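## Task

Six closed cases sit on two floor pallets next to the track: four on the south pallet (near the +y end) and two on the north pallet (near the -y end). Each lid label gives that case's gross weight in kg. Shift cases between the pallets so the north pallet carries no more than 41.0 kg and the south pallet no more than 15.0 kg. At the end all six cases must rest directly on a pallet deck, none stacked on another case, and none may overhang a pallet edge by more than about two fingers' width. A case that fell to the floor may be recovered, but it has to finish lid up. Release everything and move the tools away at the end; a case that stays put only because the robot holds it does not count.

## Robot and tools

Robot: two arms, left_arm and right_arm, each on its own carriage on a single track along y at x = 0. left_rail carries left_arm on the +y half, right_rail carries right_arm on the -y half. Each arm base sits at x = 0, y = its carriage's position_m, z = 0.04 m, facing +x. Each arm ends in a vacuum tool with four suction cups in two channels (a and b).

Scene frame (used in all results): fixed to the table, z = 0 is the table top, +z up, +x the direction the arms face, +y to their left, y = 0 at mid-track. The table starts at x = 0.50 m and spans y = -0.90 to 0.90 m; beyond that the floor is 0.53 m lower. The pallets are on that floor, north toward -y, south toward +y. Cameras: cam_high, cam_low, cam_pallet_north (over the -y end), cam_pallet_south (over the +y end), cam_left_wrist, cam_right_wrist. In both pallet images +y runs roughly rightward. Read lid labels from images; zoom_image helps.

Tool execute_actions takes "actions", a list run in order. Each action may hold "rows", "steps", "until", "left_rail", "right_rail". An empty list just returns state and images.
- rows: 1 to 15 rows, each one control step (1/30 s). Every row is one flat list of 16 numbers in [-1, 1] covering both arms: left_arm dx, dy, dz, rx, ry, rz, left suction_a, suction_b, then the same eight for right_arm. The six motion numbers are an offset, not a pose: they give the cup point's target relative to its measured pose at the start of this action (for a call's first action, the last pose reported), expressed in the cup point's own axes. Rows do not accumulate; each is measured from that same start. Scale: 1.0 = 0.6 m for dx/dy/dz and 180 degrees for the rotation vector rx, ry, rz. Each step the target is clipped to 100 mm and 16 degrees from the measured pose. To ramp gently, grow the offset a little per row (0.01 per row is about 0.18 m/s).
- suction_a, suction_b: 1 on, 0 off (above 0.01 counts as on); they persist. To leave a tool unchanged, repeat its last two values, since 0 is a real command.
- steps: 1 to 450, at least one per row, default 15. After the last row each arm keeps heading to its last target; give long moves enough steps, and resend the remainder if cut short.
- until: stops the action early when all conditions hold, e.g. {"right_rail": {"position_status": ["!=", "moving"]}} or {"all": {"status": "ended"}}. Numbers need a comparison (=, !=, <, <=, >, >=). It does not halt arm motion.
- left_rail / right_rail: "position_m" is an absolute carriage y in metres (left_rail 0.6 to 3, right_rail -3 to -0.6); "speed_m_s" 0.01 to 1 (starts at 1, persists); {"stop": true} alone halts it. Acceleration is 2 m/s2. Carriage motion shifts its arm's tool by the same y. Wait for arrival (within 0.6 mm) before positioning the tool in the scene. Any out-of-range value or unknown name rejects the whole call.

Cup geometry: the cup point is the centre of the four rims, cups pointing along its +z. Cups sit at x = -62/+62 mm and y = -104.5 mm (channel a) / +104.5 mm (channel b); the rim footprint is 227 x 312 mm, each cup 103 mm wide. Both cups of a channel must seal fully on smooth flat surface; an unsealed cup kills that channel's grip. Cups compress up to about 21 mm.

Results: per arm, end_effector_position (m) and end_effector_quat_wxyz, velocities, Hand target, Joint positions/velocities (rail, shoulder pan, shoulder lift, elbow, wrist 1-3), Wrist force and torque in the tool's axes (offset up to ~10 N, saturates ~200 N; "no reading" is fine), suction_measured_a/b (0 to 1; 0.83+ means airtight, cardboard reads lower, settles within ~1.3 s), part_present_a/b (1 above 0.09, 0 below 0.07), and per carriage position_m, position_status (moving, done, contact_stop, time_out, stopped, stopped_with_arm, stopped_for_other_arm) and position_answer (taken/not_taken). Printed positions can be off, more so at long reach. "pose unreachable" means the clearance check altered or blocked that arm's command; it is stricter while a carriage moves. For stopped_with_arm, send rows the arm can follow, then resend position_m. For stopped_for_other_arm, move an arm away from the other, wait 30 steps, resend.

Pull per sealed cup is about 381 N at reading 0.7, up to about 458 N at 1. While part_present is 1 the controller assumes an 11.5 kg load when judging force.

Placing: lower in small steps until contact, then in one action switch both channels off and back the tool straight away; cups spring back. Don't hold still while vacuum switches off against a resting object, or while vacuum comes on (it can lift the object). For a handover, set the case down, turn the giver's suction off before the taker's goes on, and lift the giver clear.

zoom_image: "camera" (a name above) and "region" [x0, y0, x1, y1] in pixels of that camera's latest image, origin top-left, at most 504 x 504.

finished_scene: "scene" number; ends the scene irreversibly once the goal holds.

Avoid: arms hitting or pressing each other (any part, including held cases); any outside force of 400 N or joint torque at its limit (load limits: shoulder pan and lift 656, elbow 385, wrists 95.2 N m), which freezes that arm 10 s; fast or off-centre moves that shake a heavy case loose; drops, slams, and knocking anything out of the work area. Loose objects may occasionally get nudged.

Each tool is called as a command line: name --argument value for each argument, lists and objects as JSON in quotes; but a table of rows of numbers goes row by row, as --pt "numbers of a row", without its own name.

## Session

execute_actions --actions '[]'

Scene clock: 0.00 s.
left_arm: end_effector_position=(+0.8512, +0.9625, +0.4404) suction_measured_a=0.00 part_present_a=0 suction_measured_b=0.00 part_present_b=0 end_effector_quat_wxyz=(+0.001, +0.001, +1.000, -0.001) end_effector_velocity=(+0.000, -0.000, -0.000) end_effector_angular_velocity=(+0.000, +0.000, +0.000) | right_arm: end_effector_position=(+0.8486, -1.0097, +0.4392) suction_measured_a=0.00 part_present_a=0 suction_measured_b=0.00 part_present_b=0 end_effector_quat_wxyz=(-0.001, -0.000, +1.000, +0.000) end_effector_velocity=(+0.000, -0.000, -0.000) end_effector_angular_velocity=(+0.000, +0.000, -0.000)
Joint positions: left_arm=[ 0.964 -0.24  -1.497  2.091 -2.166 -1.572  1.332] | right_arm=[-1.01  -0.239 -1.499  2.094 -2.164 -1.571  1.331]
Joint velocities: left_arm=[ 0. -0.  0. -0.  0. -0. -0.] | right_arm=[ 0. -0.  0. -0.  0. -0. -0.]
Wrist force (N, on the end effector, along its own x y z axes, offset not removed): no reading
Wrist torque (N m, same axes, about the end effector's origin, offset not removed): no reading
Hand target (left_arm): +0.851, +0.963, +0.440; +0.001, +0.001, +1.000, -0.001
Hand target (right_arm): +0.849, -1.010, +0.439; -0.001, -0.000, +1.000, +0.000
left_rail: position_m=0.964 position_m_goal=0.964 speed_m_s=1.00 position_status=done position_answer=taken refusals=0
right_rail: position_m=-1.010 position_m_goal=-1.010 speed_m_s=1.00 position_status=done position_answer=taken refusals=0

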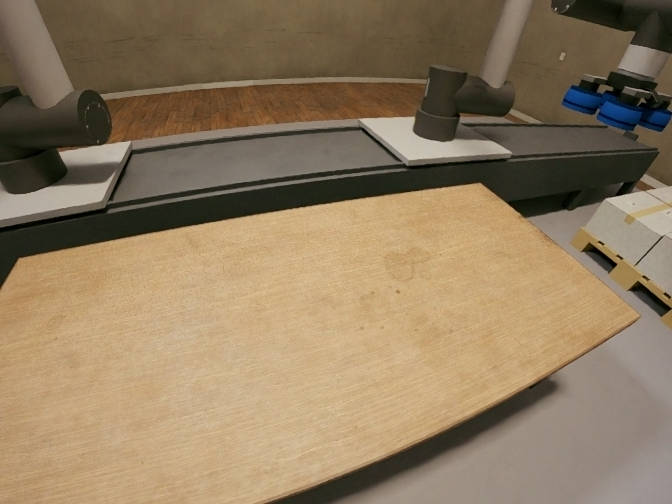

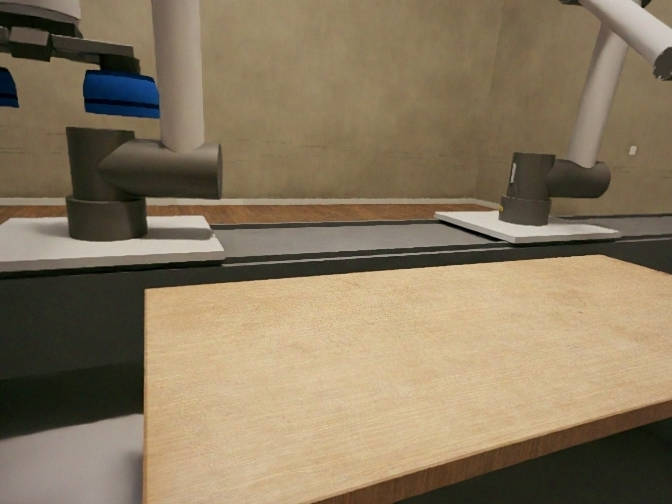

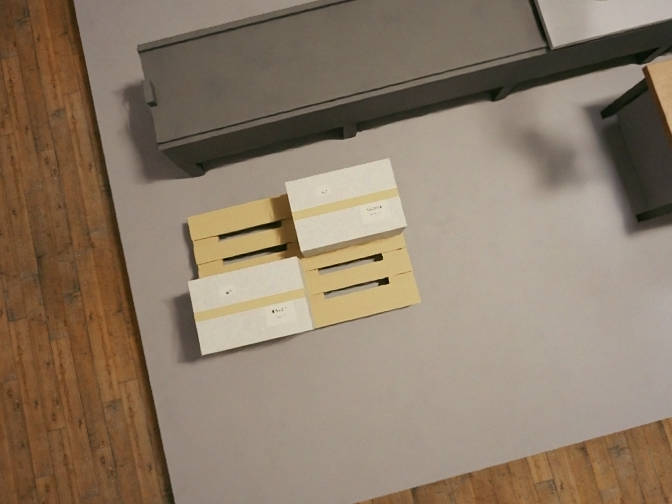

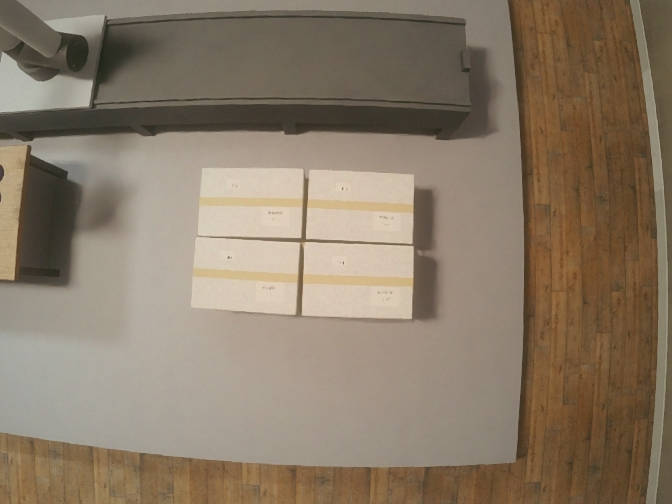

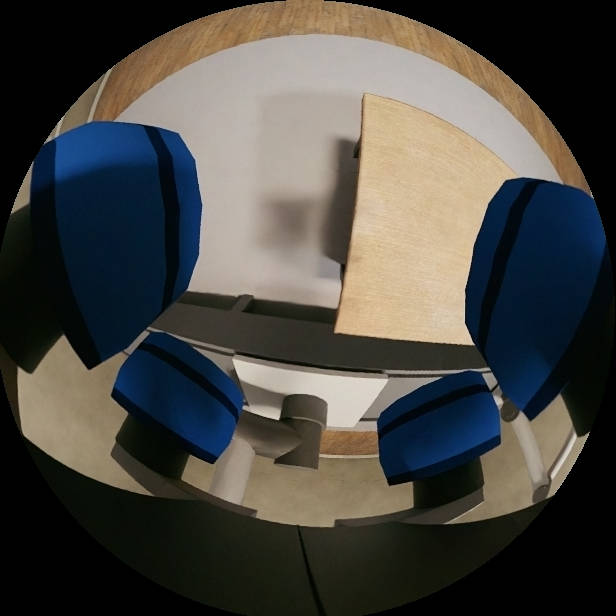

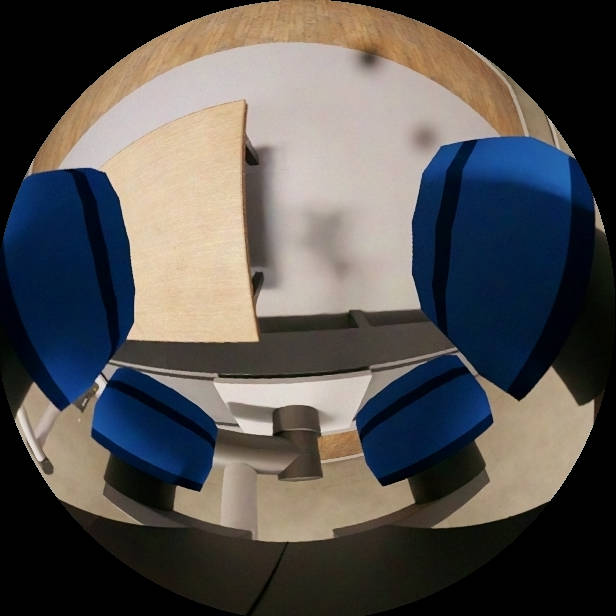

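zoom_image --camera "cam_pallet_south" --region '[180, 160, 430, 330]'

zoom_image --camera "cam_pallet_north" --region '[170, 140, 440, 370]'

Region (180, 160, 430, 330) of cam_pallet_south's 672x504 image, scaled by 2.016, with more detail than that image has; it fills the top 343 rows of this view, and the rest is white.

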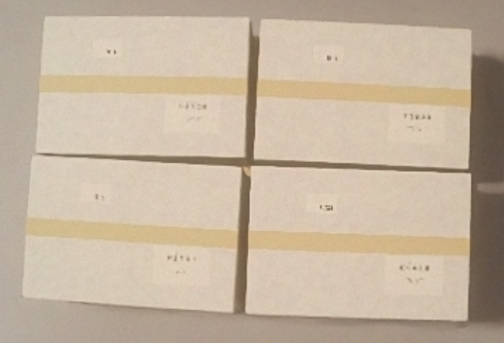

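Region (170, 140, 440, 370) of cam_pallet_north's 672x504 image, scaled by 1.867, with more detail than that image has; it fills the top 429 rows of this view, and the rest is white.

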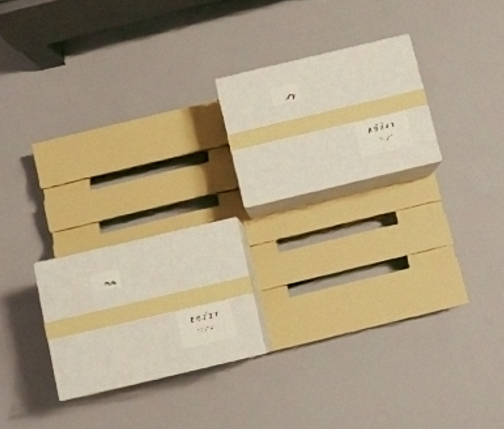

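zoom_image --camera "cam_pallet_south" --region '[210, 175, 310, 240]'

zoom_image --camera "cam_pallet_north" --region '[300, 175, 400, 235]'

Region (210, 175, 310, 240) of cam_pallet_south's 672x504 image, scaled by 5.040, with more detail than that image has; it fills the top 328 rows of this view, and the rest is white.

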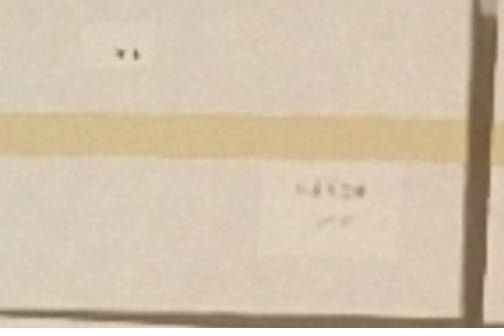

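Region (300, 175, 400, 235) of cam_pallet_north's 672x504 image, scaled by 5.040, with more detail than that image has; it fills the top 302 rows of this view, and the rest is white.

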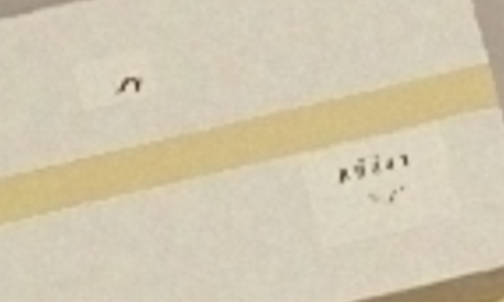

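execute_actions --actions '[{"left_rail":{"position_m":2.35},"right_rail":{"position_m":-2.35},"steps":150,"until":{"all":{"status":"ended"}}},{"steps":30},{"rows":[[-0.2,0,0.45,0,0,0,0,0,-0.2,0,0.45,0,0,0,0,0]],"steps":45}]'

Scene clock: 5.70 s.
left_arm: end_effector_position=(+0.9712, +2.3480, +0.1702) suction_measured_a=0.00 part_present_a=0 suction_measured_b=0.00 part_present_b=0 end_effector_quat_wxyz=(+0.001, +0.001, +1.000, -0.001) end_effector_velocity=(+0.000, -0.000, -0.001) end_effector_angular_velocity=(-0.000, +0.000, -0.000) | right_arm: end_effector_position=(+0.9684, -2.3499, +0.1696) suction_measured_a=0.00 part_present_a=0 suction_measured_b=0.00 part_present_b=0 end_effector_quat_wxyz=(-0.001, -0.000, +1.000, +0.000) end_effector_velocity=(+0.000, -0.000, -0.001) end_effector_angular_velocity=(-0.000, +0.000, -0.000)
Joint positions: left_arm=[ 2.35  -0.21  -1.126  2.083 -2.53  -1.572  1.362] | right_arm=[-2.35  -0.209 -1.127  2.086 -2.528 -1.571  1.361]
Joint velocities: left_arm=[ 0.     0.     0.001 -0.    -0.    -0.     0.   ] | right_arm=[ 0.     0.     0.001 -0.    -0.    -0.     0.   ]
Wrist force (N, on the end effector, along its own x y z axes, offset not removed): left_arm=[4.3 1.5 3.5] | right_arm=[3.0 1.1 -2.4]
Wrist torque (N m, same axes, about the end effector's origin, offset not removed): left_arm=[-0.06 -0.45 0.38] | right_arm=[-0.35 -0.81 -0.46]
Hand target (left_arm): +0.971, +2.348, +0.170; +0.001, +0.001, +1.000, -0.001
Hand target (right_arm): +0.968, -2.350, +0.170; -0.001, -0.000, +1.000, +0.000
Off the commanded pose (left_arm): 0.001 m, 0 deg.
Off the commanded pose (right_arm): 0.001 m, 0 deg.
left_rail: position_m=2.350 position_m_goal=2.350 speed_m_s=1.00 position_status=done position_answer=taken refusals=0
right_rail: position_m=-2.350 position_m_goal=-2.350 speed_m_s=1.00 position_status=done position_answer=taken refusals=0

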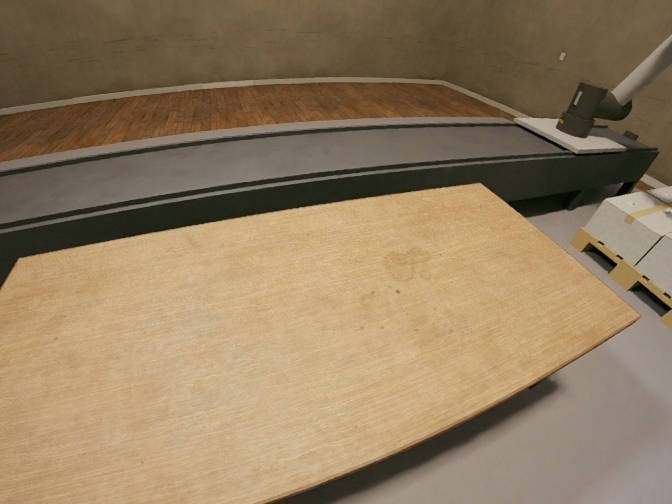

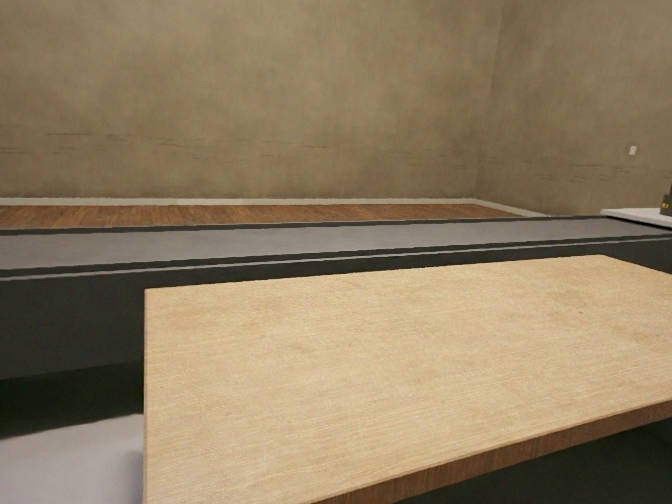

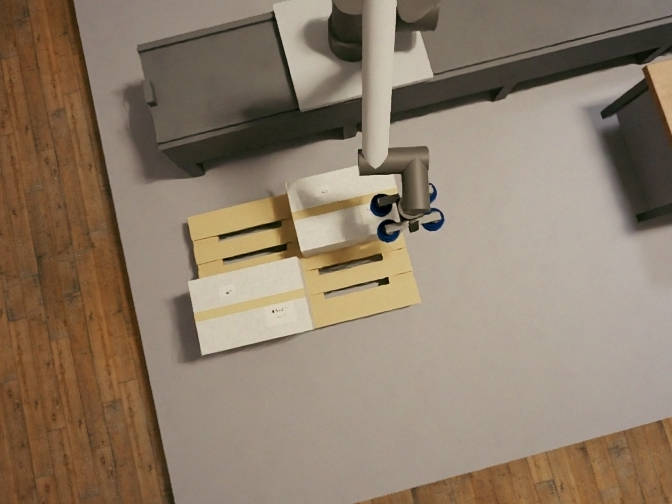

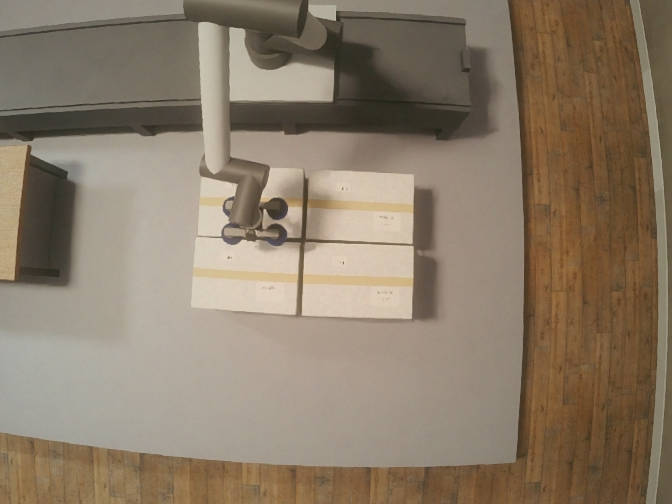

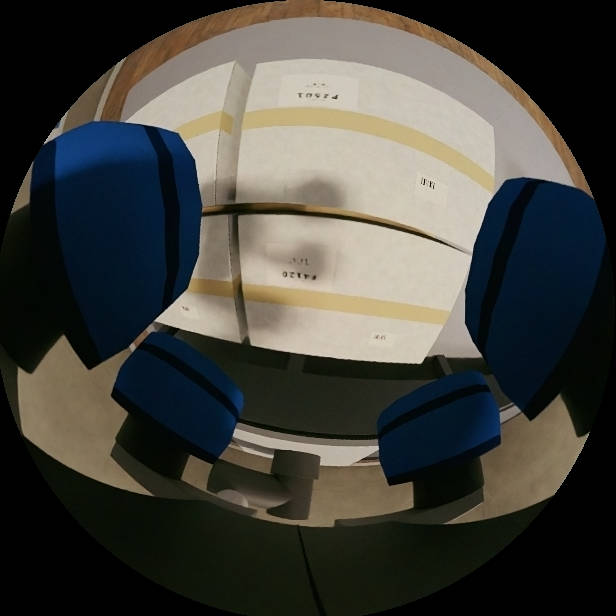

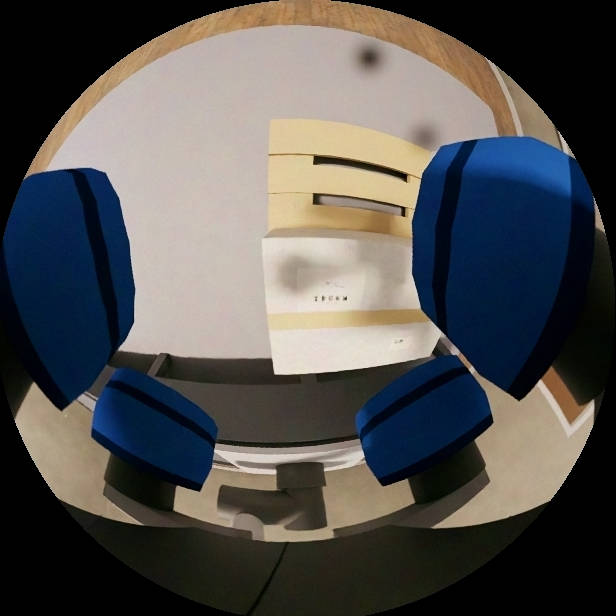

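zoom_image --camera "cam_left_wrist" --region '[230, 60, 470, 300]'

zoom_image --camera "cam_right_wrist" --region '[270, 240, 430, 370]'

Region (230, 60, 470, 300) of cam_left_wrist's 616x616 image, scaled by 2.100, with more detail than that image has.

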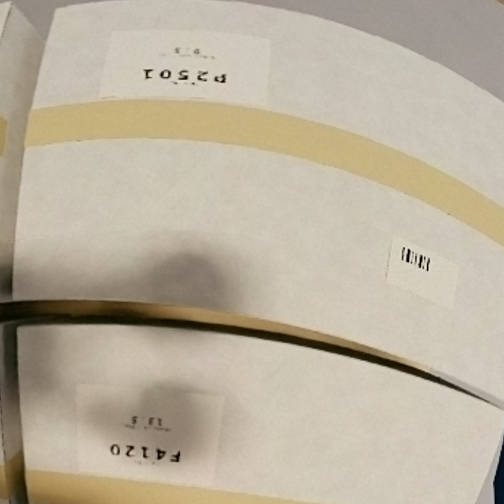

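Region (270, 240, 430, 370) of cam_right_wrist's 616x616 image, scaled by 3.150, with more detail than that image has; it fills the top 410 rows of this view, and the rest is white.

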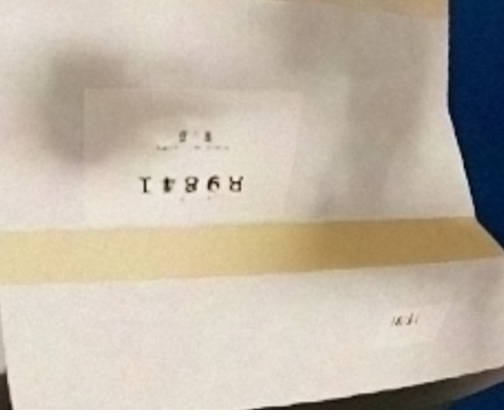

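execute_actions --actions '[{"rows":[[0,0,0.23,0,0,0,0,0,0,0,0.23,0,0,0,0,0]],"steps":30}]'

zoom_image --camera "cam_left_wrist" --region '[200, 30, 500, 330]'

zoom_image --camera "cam_right_wrist" --region '[240, 200, 420, 350]'

Scene clock: 7.40 s.
left_arm: end_effector_position=(+0.9711, +2.3479, +0.0323) suction_measured_a=0.00 part_present_a=0 suction_measured_b=0.00 part_present_b=0 end_effector_quat_wxyz=(+0.001, +0.001, +1.000, -0.001) end_effector_velocity=(+0.000, +0.000, -0.002) end_effector_angular_velocity=(+0.000, -0.000, +0.000) | right_arm: end_effector_position=(+0.9684, -2.3499, +0.0320) suction_measured_a=0.00 part_present_a=0 suction_measured_b=0.00 part_present_b=0 end_effector_quat_wxyz=(-0.001, -0.000, +1.000, +0.000) end_effector_velocity=(+0.000, +0.000, -0.002) end_effector_angular_velocity=(+0.000, -0.000, +0.000)
Joint positions: left_arm=[ 2.35  -0.21  -0.965  2.112 -2.72  -1.572  1.362] | right_arm=[-2.35  -0.209 -0.966  2.115 -2.718 -1.571  1.361]
Joint velocities: left_arm=[ 0.     0.     0.002 -0.    -0.002  0.     0.   ] | right_arm=[ 0.     0.     0.002 -0.    -0.002  0.     0.   ]
Wrist force (N, on the end effector, along its own x y z axes, offset not removed): left_arm=[4.9 -1.1 1.8] | right_arm=[4.7 1.6 -2.0]
Wrist torque (N m, same axes, about the end effector's origin, offset not removed): left_arm=[-0.41 -0.53 0.35] | right_arm=[-0.32 -1.03 -0.40]
Hand target (left_arm): +0.971, +2.348, +0.032; +0.001, +0.001, +1.000, -0.001
Hand target (right_arm): +0.968, -2.350, +0.032; -0.001, -0.000, +1.000, +0.000
Off the commanded pose (left_arm): 0.000 m, 0 deg.
Off the commanded pose (right_arm): 0.000 m, 0 deg.
left_rail: position_m=2.350 position_m_goal=2.350 speed_m_s=1.00 position_status=done position_answer=taken refusals=0
right_rail: position_m=-2.350 position_m_goal=-2.350 speed_m_s=1.00 position_status=done position_answer=taken refusals=0

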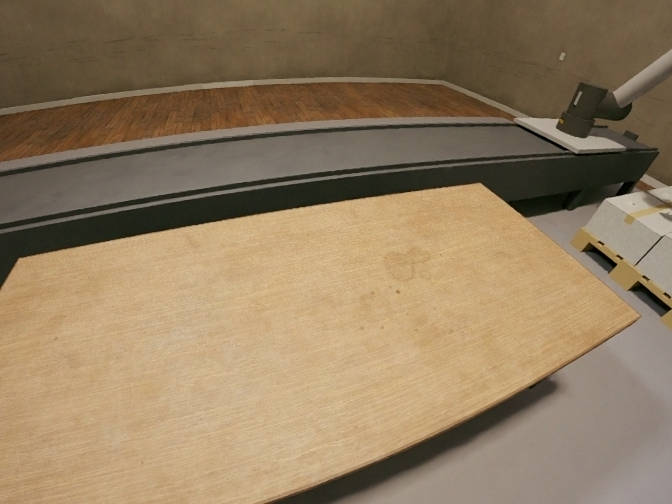

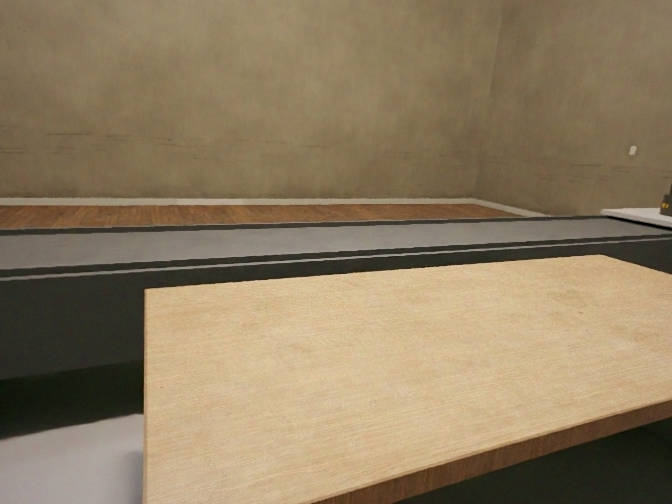

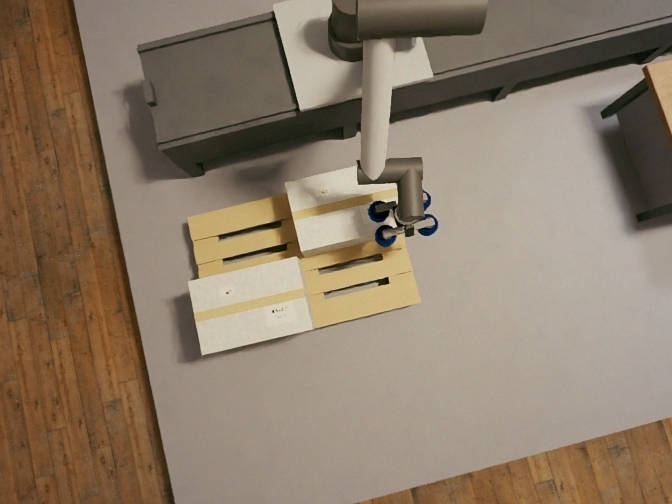

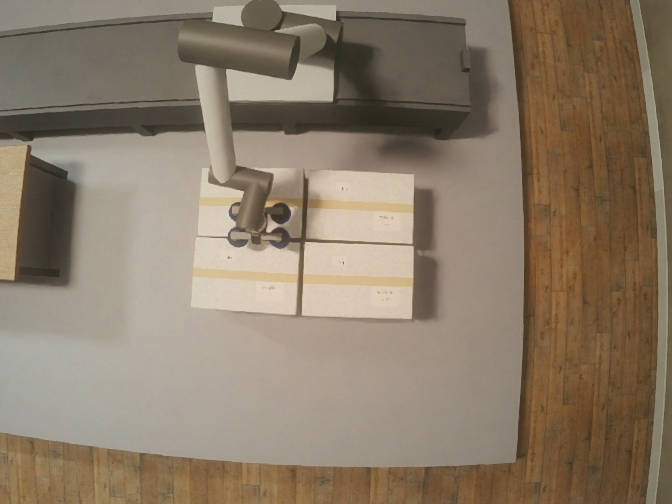

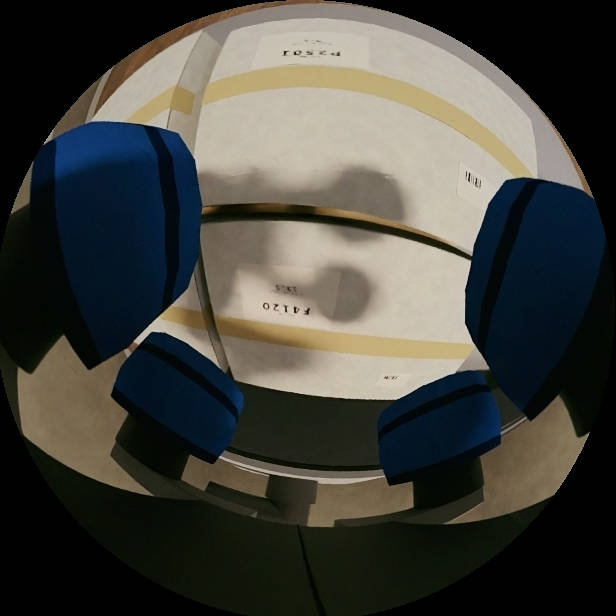

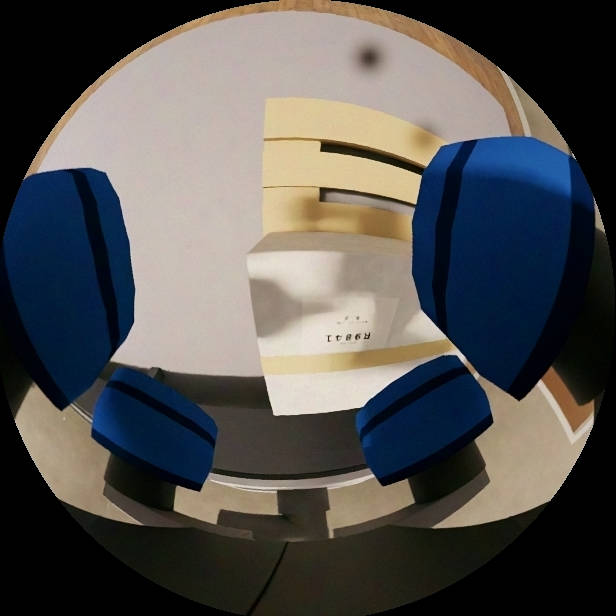

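Region (200, 30, 500, 330) of cam_left_wrist's 616x616 image, scaled by 1.680, with more detail than that image has.

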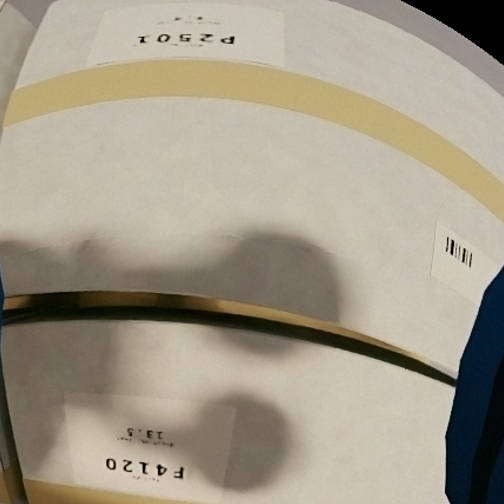

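Region (240, 200, 420, 350) of cam_right_wrist's 616x616 image, scaled by 2.800, with more detail than that image has.

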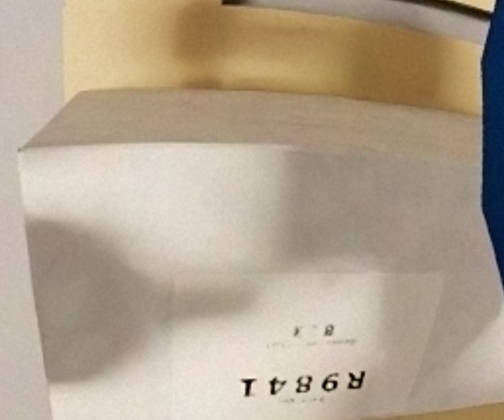

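execute_actions --actions '[{"rows":[[0.2,0,0.09,0,0,0,0,0,0.2,-0.12,0.09,0,0,0,0,0]],"steps":25}]'

zoom_image --camera "cam_left_wrist" --region '[200, 100, 450, 350]'

zoom_image --camera "cam_right_wrist" --region '[200, 130, 420, 350]'

Scene clock: 8.63 s.
left_arm: end_effector_position=(+0.8517, +2.3481, -0.0215) suction_measured_a=0.00 part_present_a=0 suction_measured_b=0.00 part_present_b=0 end_effector_quat_wxyz=(+0.001, +0.001, +1.000, -0.001) end_effector_velocity=(-0.004, -0.000, -0.002) end_effector_angular_velocity=(-0.000, -0.002, +0.000) | right_arm: end_effector_position=(+0.8490, -2.4212, -0.0215) suction_measured_a=0.00 part_present_a=0 suction_measured_b=0.00 part_present_b=0 end_effector_quat_wxyz=(-0.001, -0.000, +1.000, +0.000) end_effector_velocity=(-0.005, -0.004, -0.003) end_effector_angular_velocity=(+0.000, -0.003, +0.001)
Joint positions: left_arm=[ 2.35  -0.24  -0.948  2.29  -2.915 -1.572  1.332] | right_arm=[-2.35  -0.322 -0.948  2.288 -2.909 -1.571  1.249]
Joint velocities: left_arm=[ 0.    -0.002  0.002  0.007 -0.011  0.    -0.002] | right_arm=[ 0.    -0.007  0.002  0.008 -0.013  0.001 -0.007]
Wrist force (N, on the end effector, along its own x y z axes, offset not removed): left_arm=[5.7 -1.6 3.8] | right_arm=[2.0 1.2 -1.7]
Wrist torque (N m, same axes, about the end effector's origin, offset not removed): left_arm=[-0.46 -0.77 0.39] | right_arm=[-0.38 -0.63 -0.49]
Hand target (left_arm): +0.851, +2.348, -0.022; +0.001, +0.001, +1.000, -0.001
Hand target (right_arm): +0.848, -2.422, -0.022; -0.001, -0.000, +1.000, +0.000
Off the commanded pose (left_arm): 0.001 m, 0 deg.
Off the commanded pose (right_arm): 0.001 m, 0 deg.
left_rail: position_m=2.350 position_m_goal=2.350 speed_m_s=1.00 position_status=done position_answer=taken refusals=0
right_rail: position_m=-2.350 position_m_goal=-2.350 speed_m_s=1.00 position_status=done position_answer=taken refusals=0

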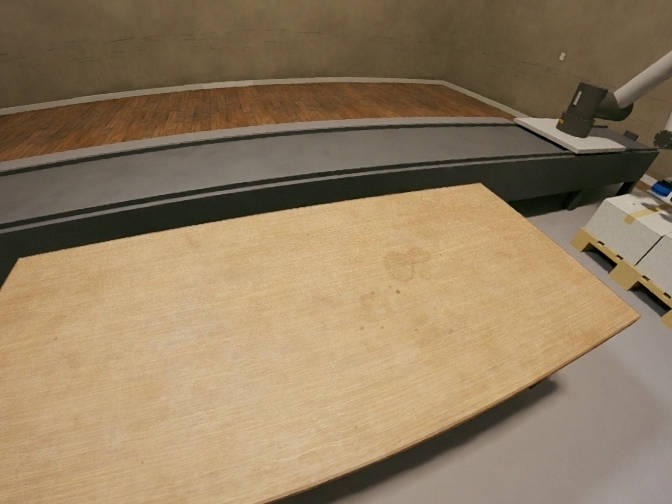

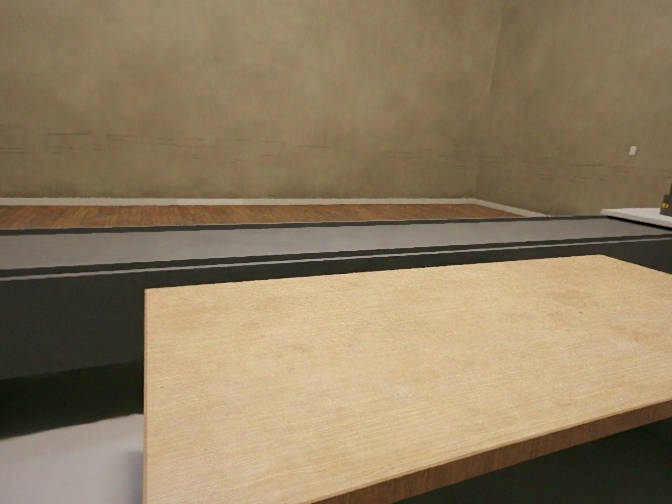

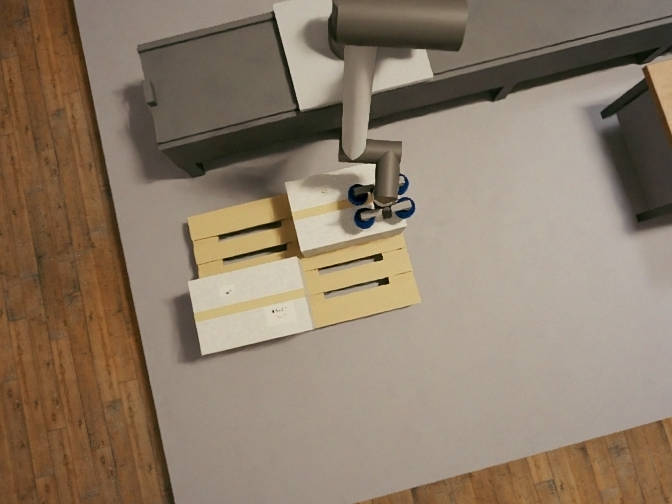

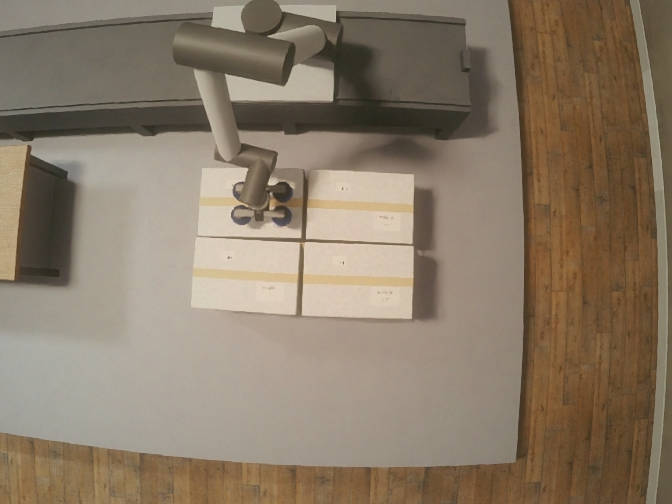

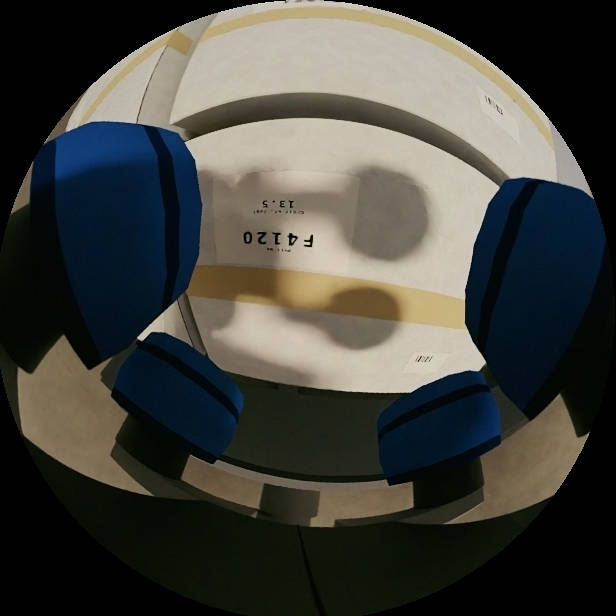

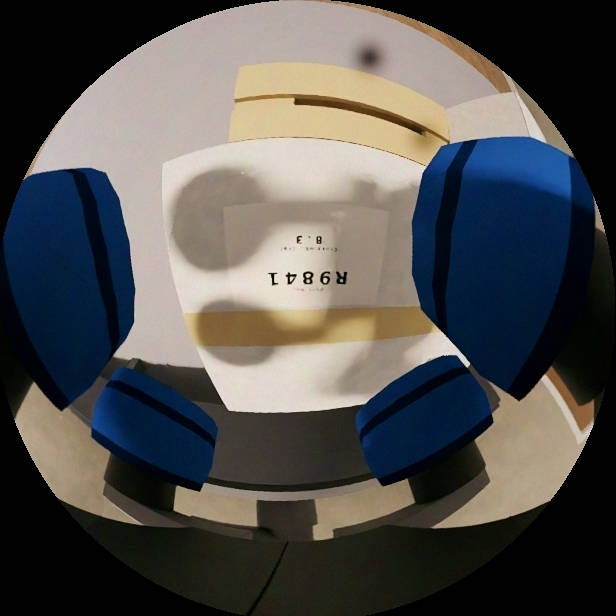

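Region (200, 100, 450, 350) of cam_left_wrist's 616x616 image, scaled by 2.016, with more detail than that image has.

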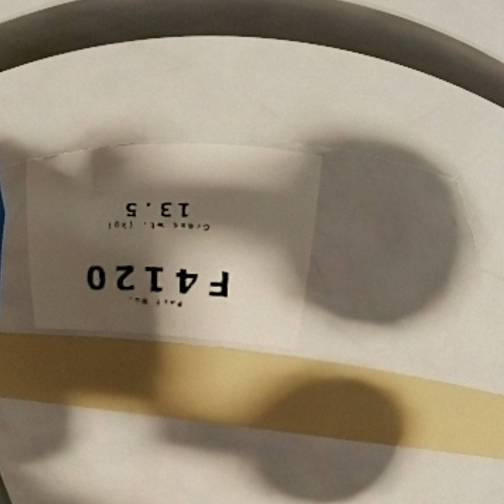

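Region (200, 130, 420, 350) of cam_right_wrist's 616x616 image, scaled by 2.291, with more detail than that image has.

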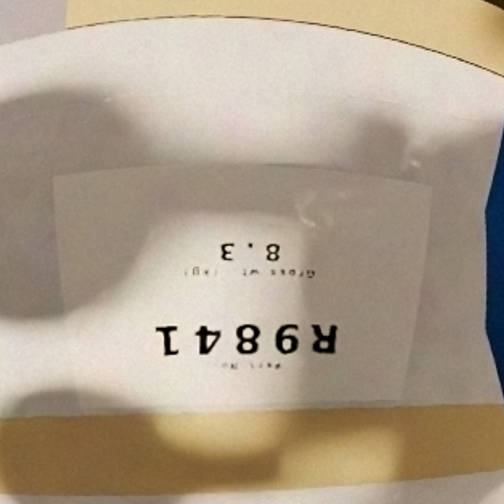

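execute_actions --actions '[{"right_rail":{"position_m":-2.96},"rows":[[-0.68,0,0,0,0,0,0,0,-0.7,0,0,0,0,0,0,0]],"steps":60}]'

zoom_image --camera "cam_left_wrist" --region '[180, 120, 430, 370]'

zoom_image --camera "cam_right_wrist" --region '[180, 120, 430, 370]'

Scene clock: 11.10 s.
left_arm: end_effector_position=(+1.2595, +2.3476, -0.0216) suction_measured_a=0.00 part_present_a=0 suction_measured_b=0.00 part_present_b=0 end_effector_quat_wxyz=(+0.001, +0.001, +1.000, -0.001) end_effector_velocity=(+0.000, -0.000, -0.000) end_effector_angular_velocity=(-0.000, +0.000, +0.000) | right_arm: end_effector_position=(+1.2692, -3.0315, -0.0218) suction_measured_a=0.00 part_present_a=0 suction_measured_b=0.00 part_present_b=0 end_effector_quat_wxyz=(-0.001, -0.000, +1.000, +0.000) end_effector_velocity=(+0.000, -0.000, -0.000) end_effector_angular_velocity=(-0.000, +0.000, -0.000)
Joint positions: left_arm=[ 2.35  -0.162 -0.725  1.65  -2.497 -1.572  1.41 ] | right_arm=[-2.96  -0.215 -0.717  1.628 -2.48  -1.571  1.355]
Joint velocities: left_arm=[ 0.  0.  0. -0.  0. -0.  0.] | right_arm=[ 0.  0.  0. -0.  0. -0.  0.]
Wrist force (N, on the end effector, along its own x y z axes, offset not removed): left_arm=[4.8 -0.9 1.3] | right_arm=[0.5 0.9 -4.5]
Wrist torque (N m, same axes, about the end effector's origin, offset not removed): left_arm=[-0.46 -0.57 0.31] | right_arm=[-0.34 -0.44 -0.41]
Hand target (left_arm): +1.260, +2.348, -0.022; +0.001, +0.001, +1.000, -0.001
Hand target (right_arm): +1.269, -3.032, -0.022; -0.001, -0.000, +1.000, +0.000
Off the commanded pose (left_arm): 0.001 m, 0 deg.
Off the commanded pose (right_arm): 0.001 m, 0 deg.
left_rail: position_m=2.350 position_m_goal=2.350 speed_m_s=1.00 position_status=done position_answer=taken refusals=0
right_rail: position_m=-2.960 position_m_goal=-2.960 speed_m_s=1.00 position_status=done position_answer=taken refusals=0

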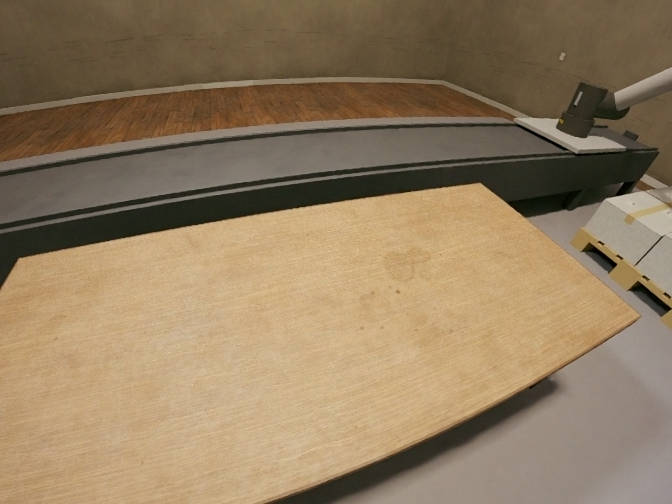

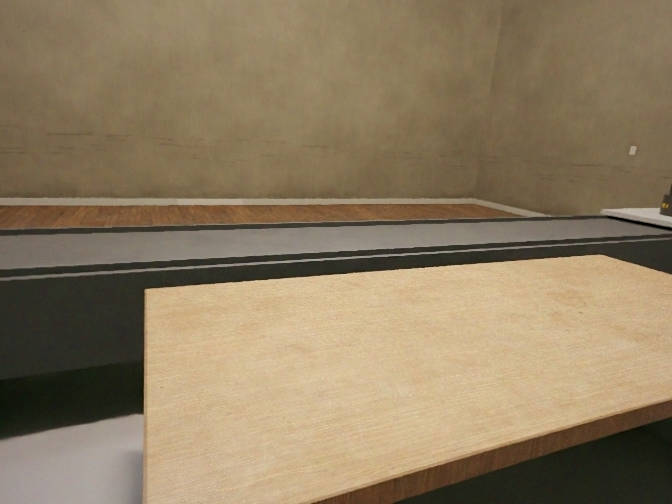

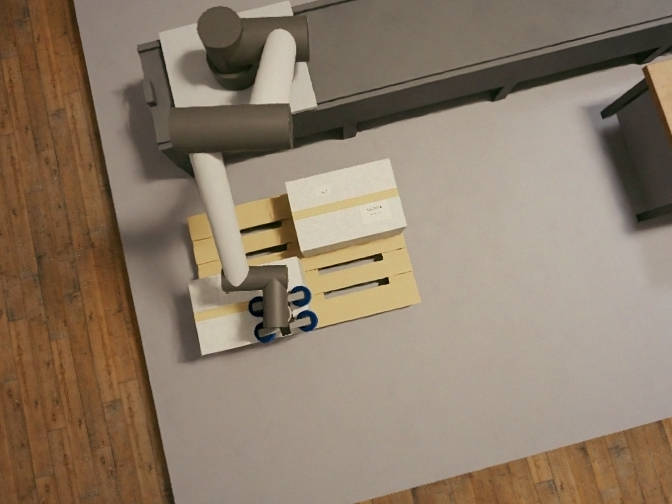

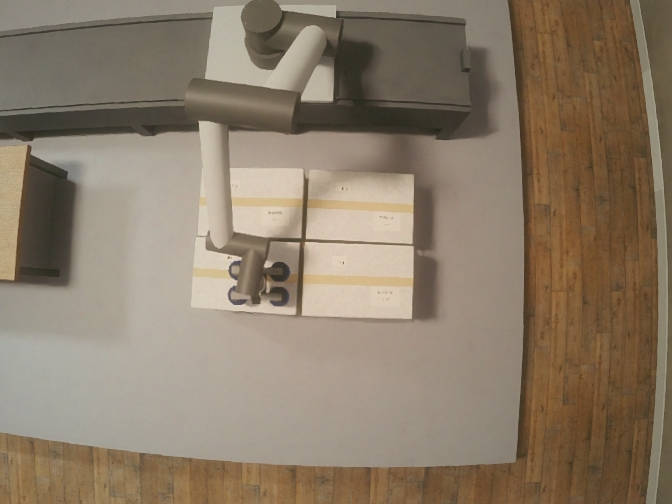

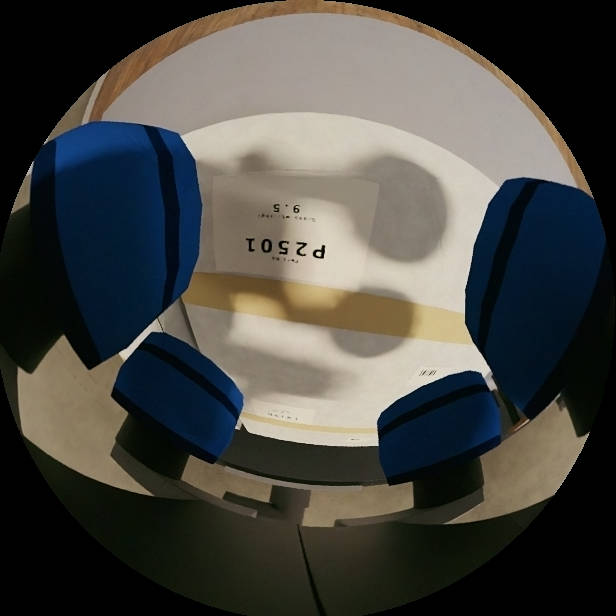

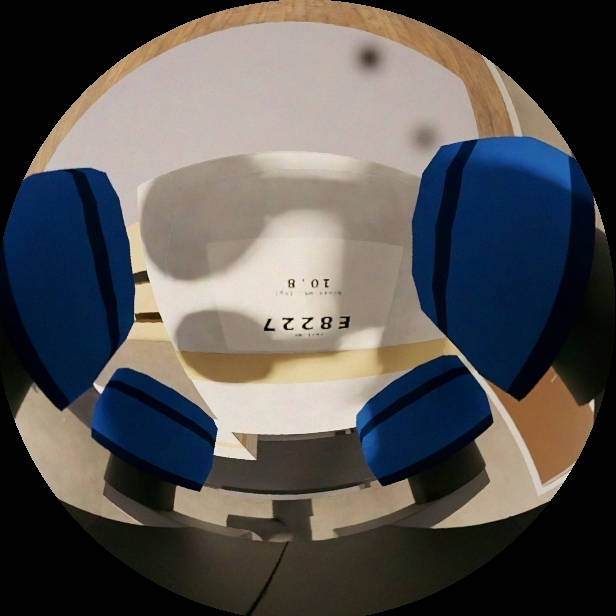

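Region (180, 120, 430, 370) of cam_left_wrist's 616x616 image, scaled by 2.016, with more detail than that image has.

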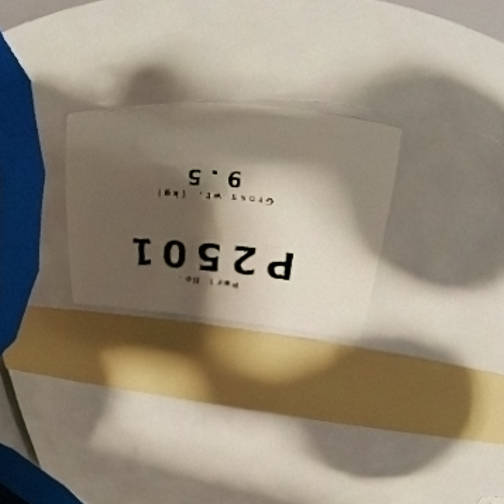

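Region (180, 120, 430, 370) of cam_right_wrist's 616x616 image, scaled by 2.016, with more detail than that image has.

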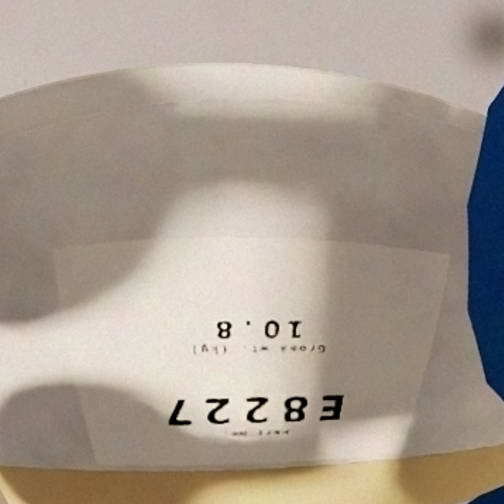

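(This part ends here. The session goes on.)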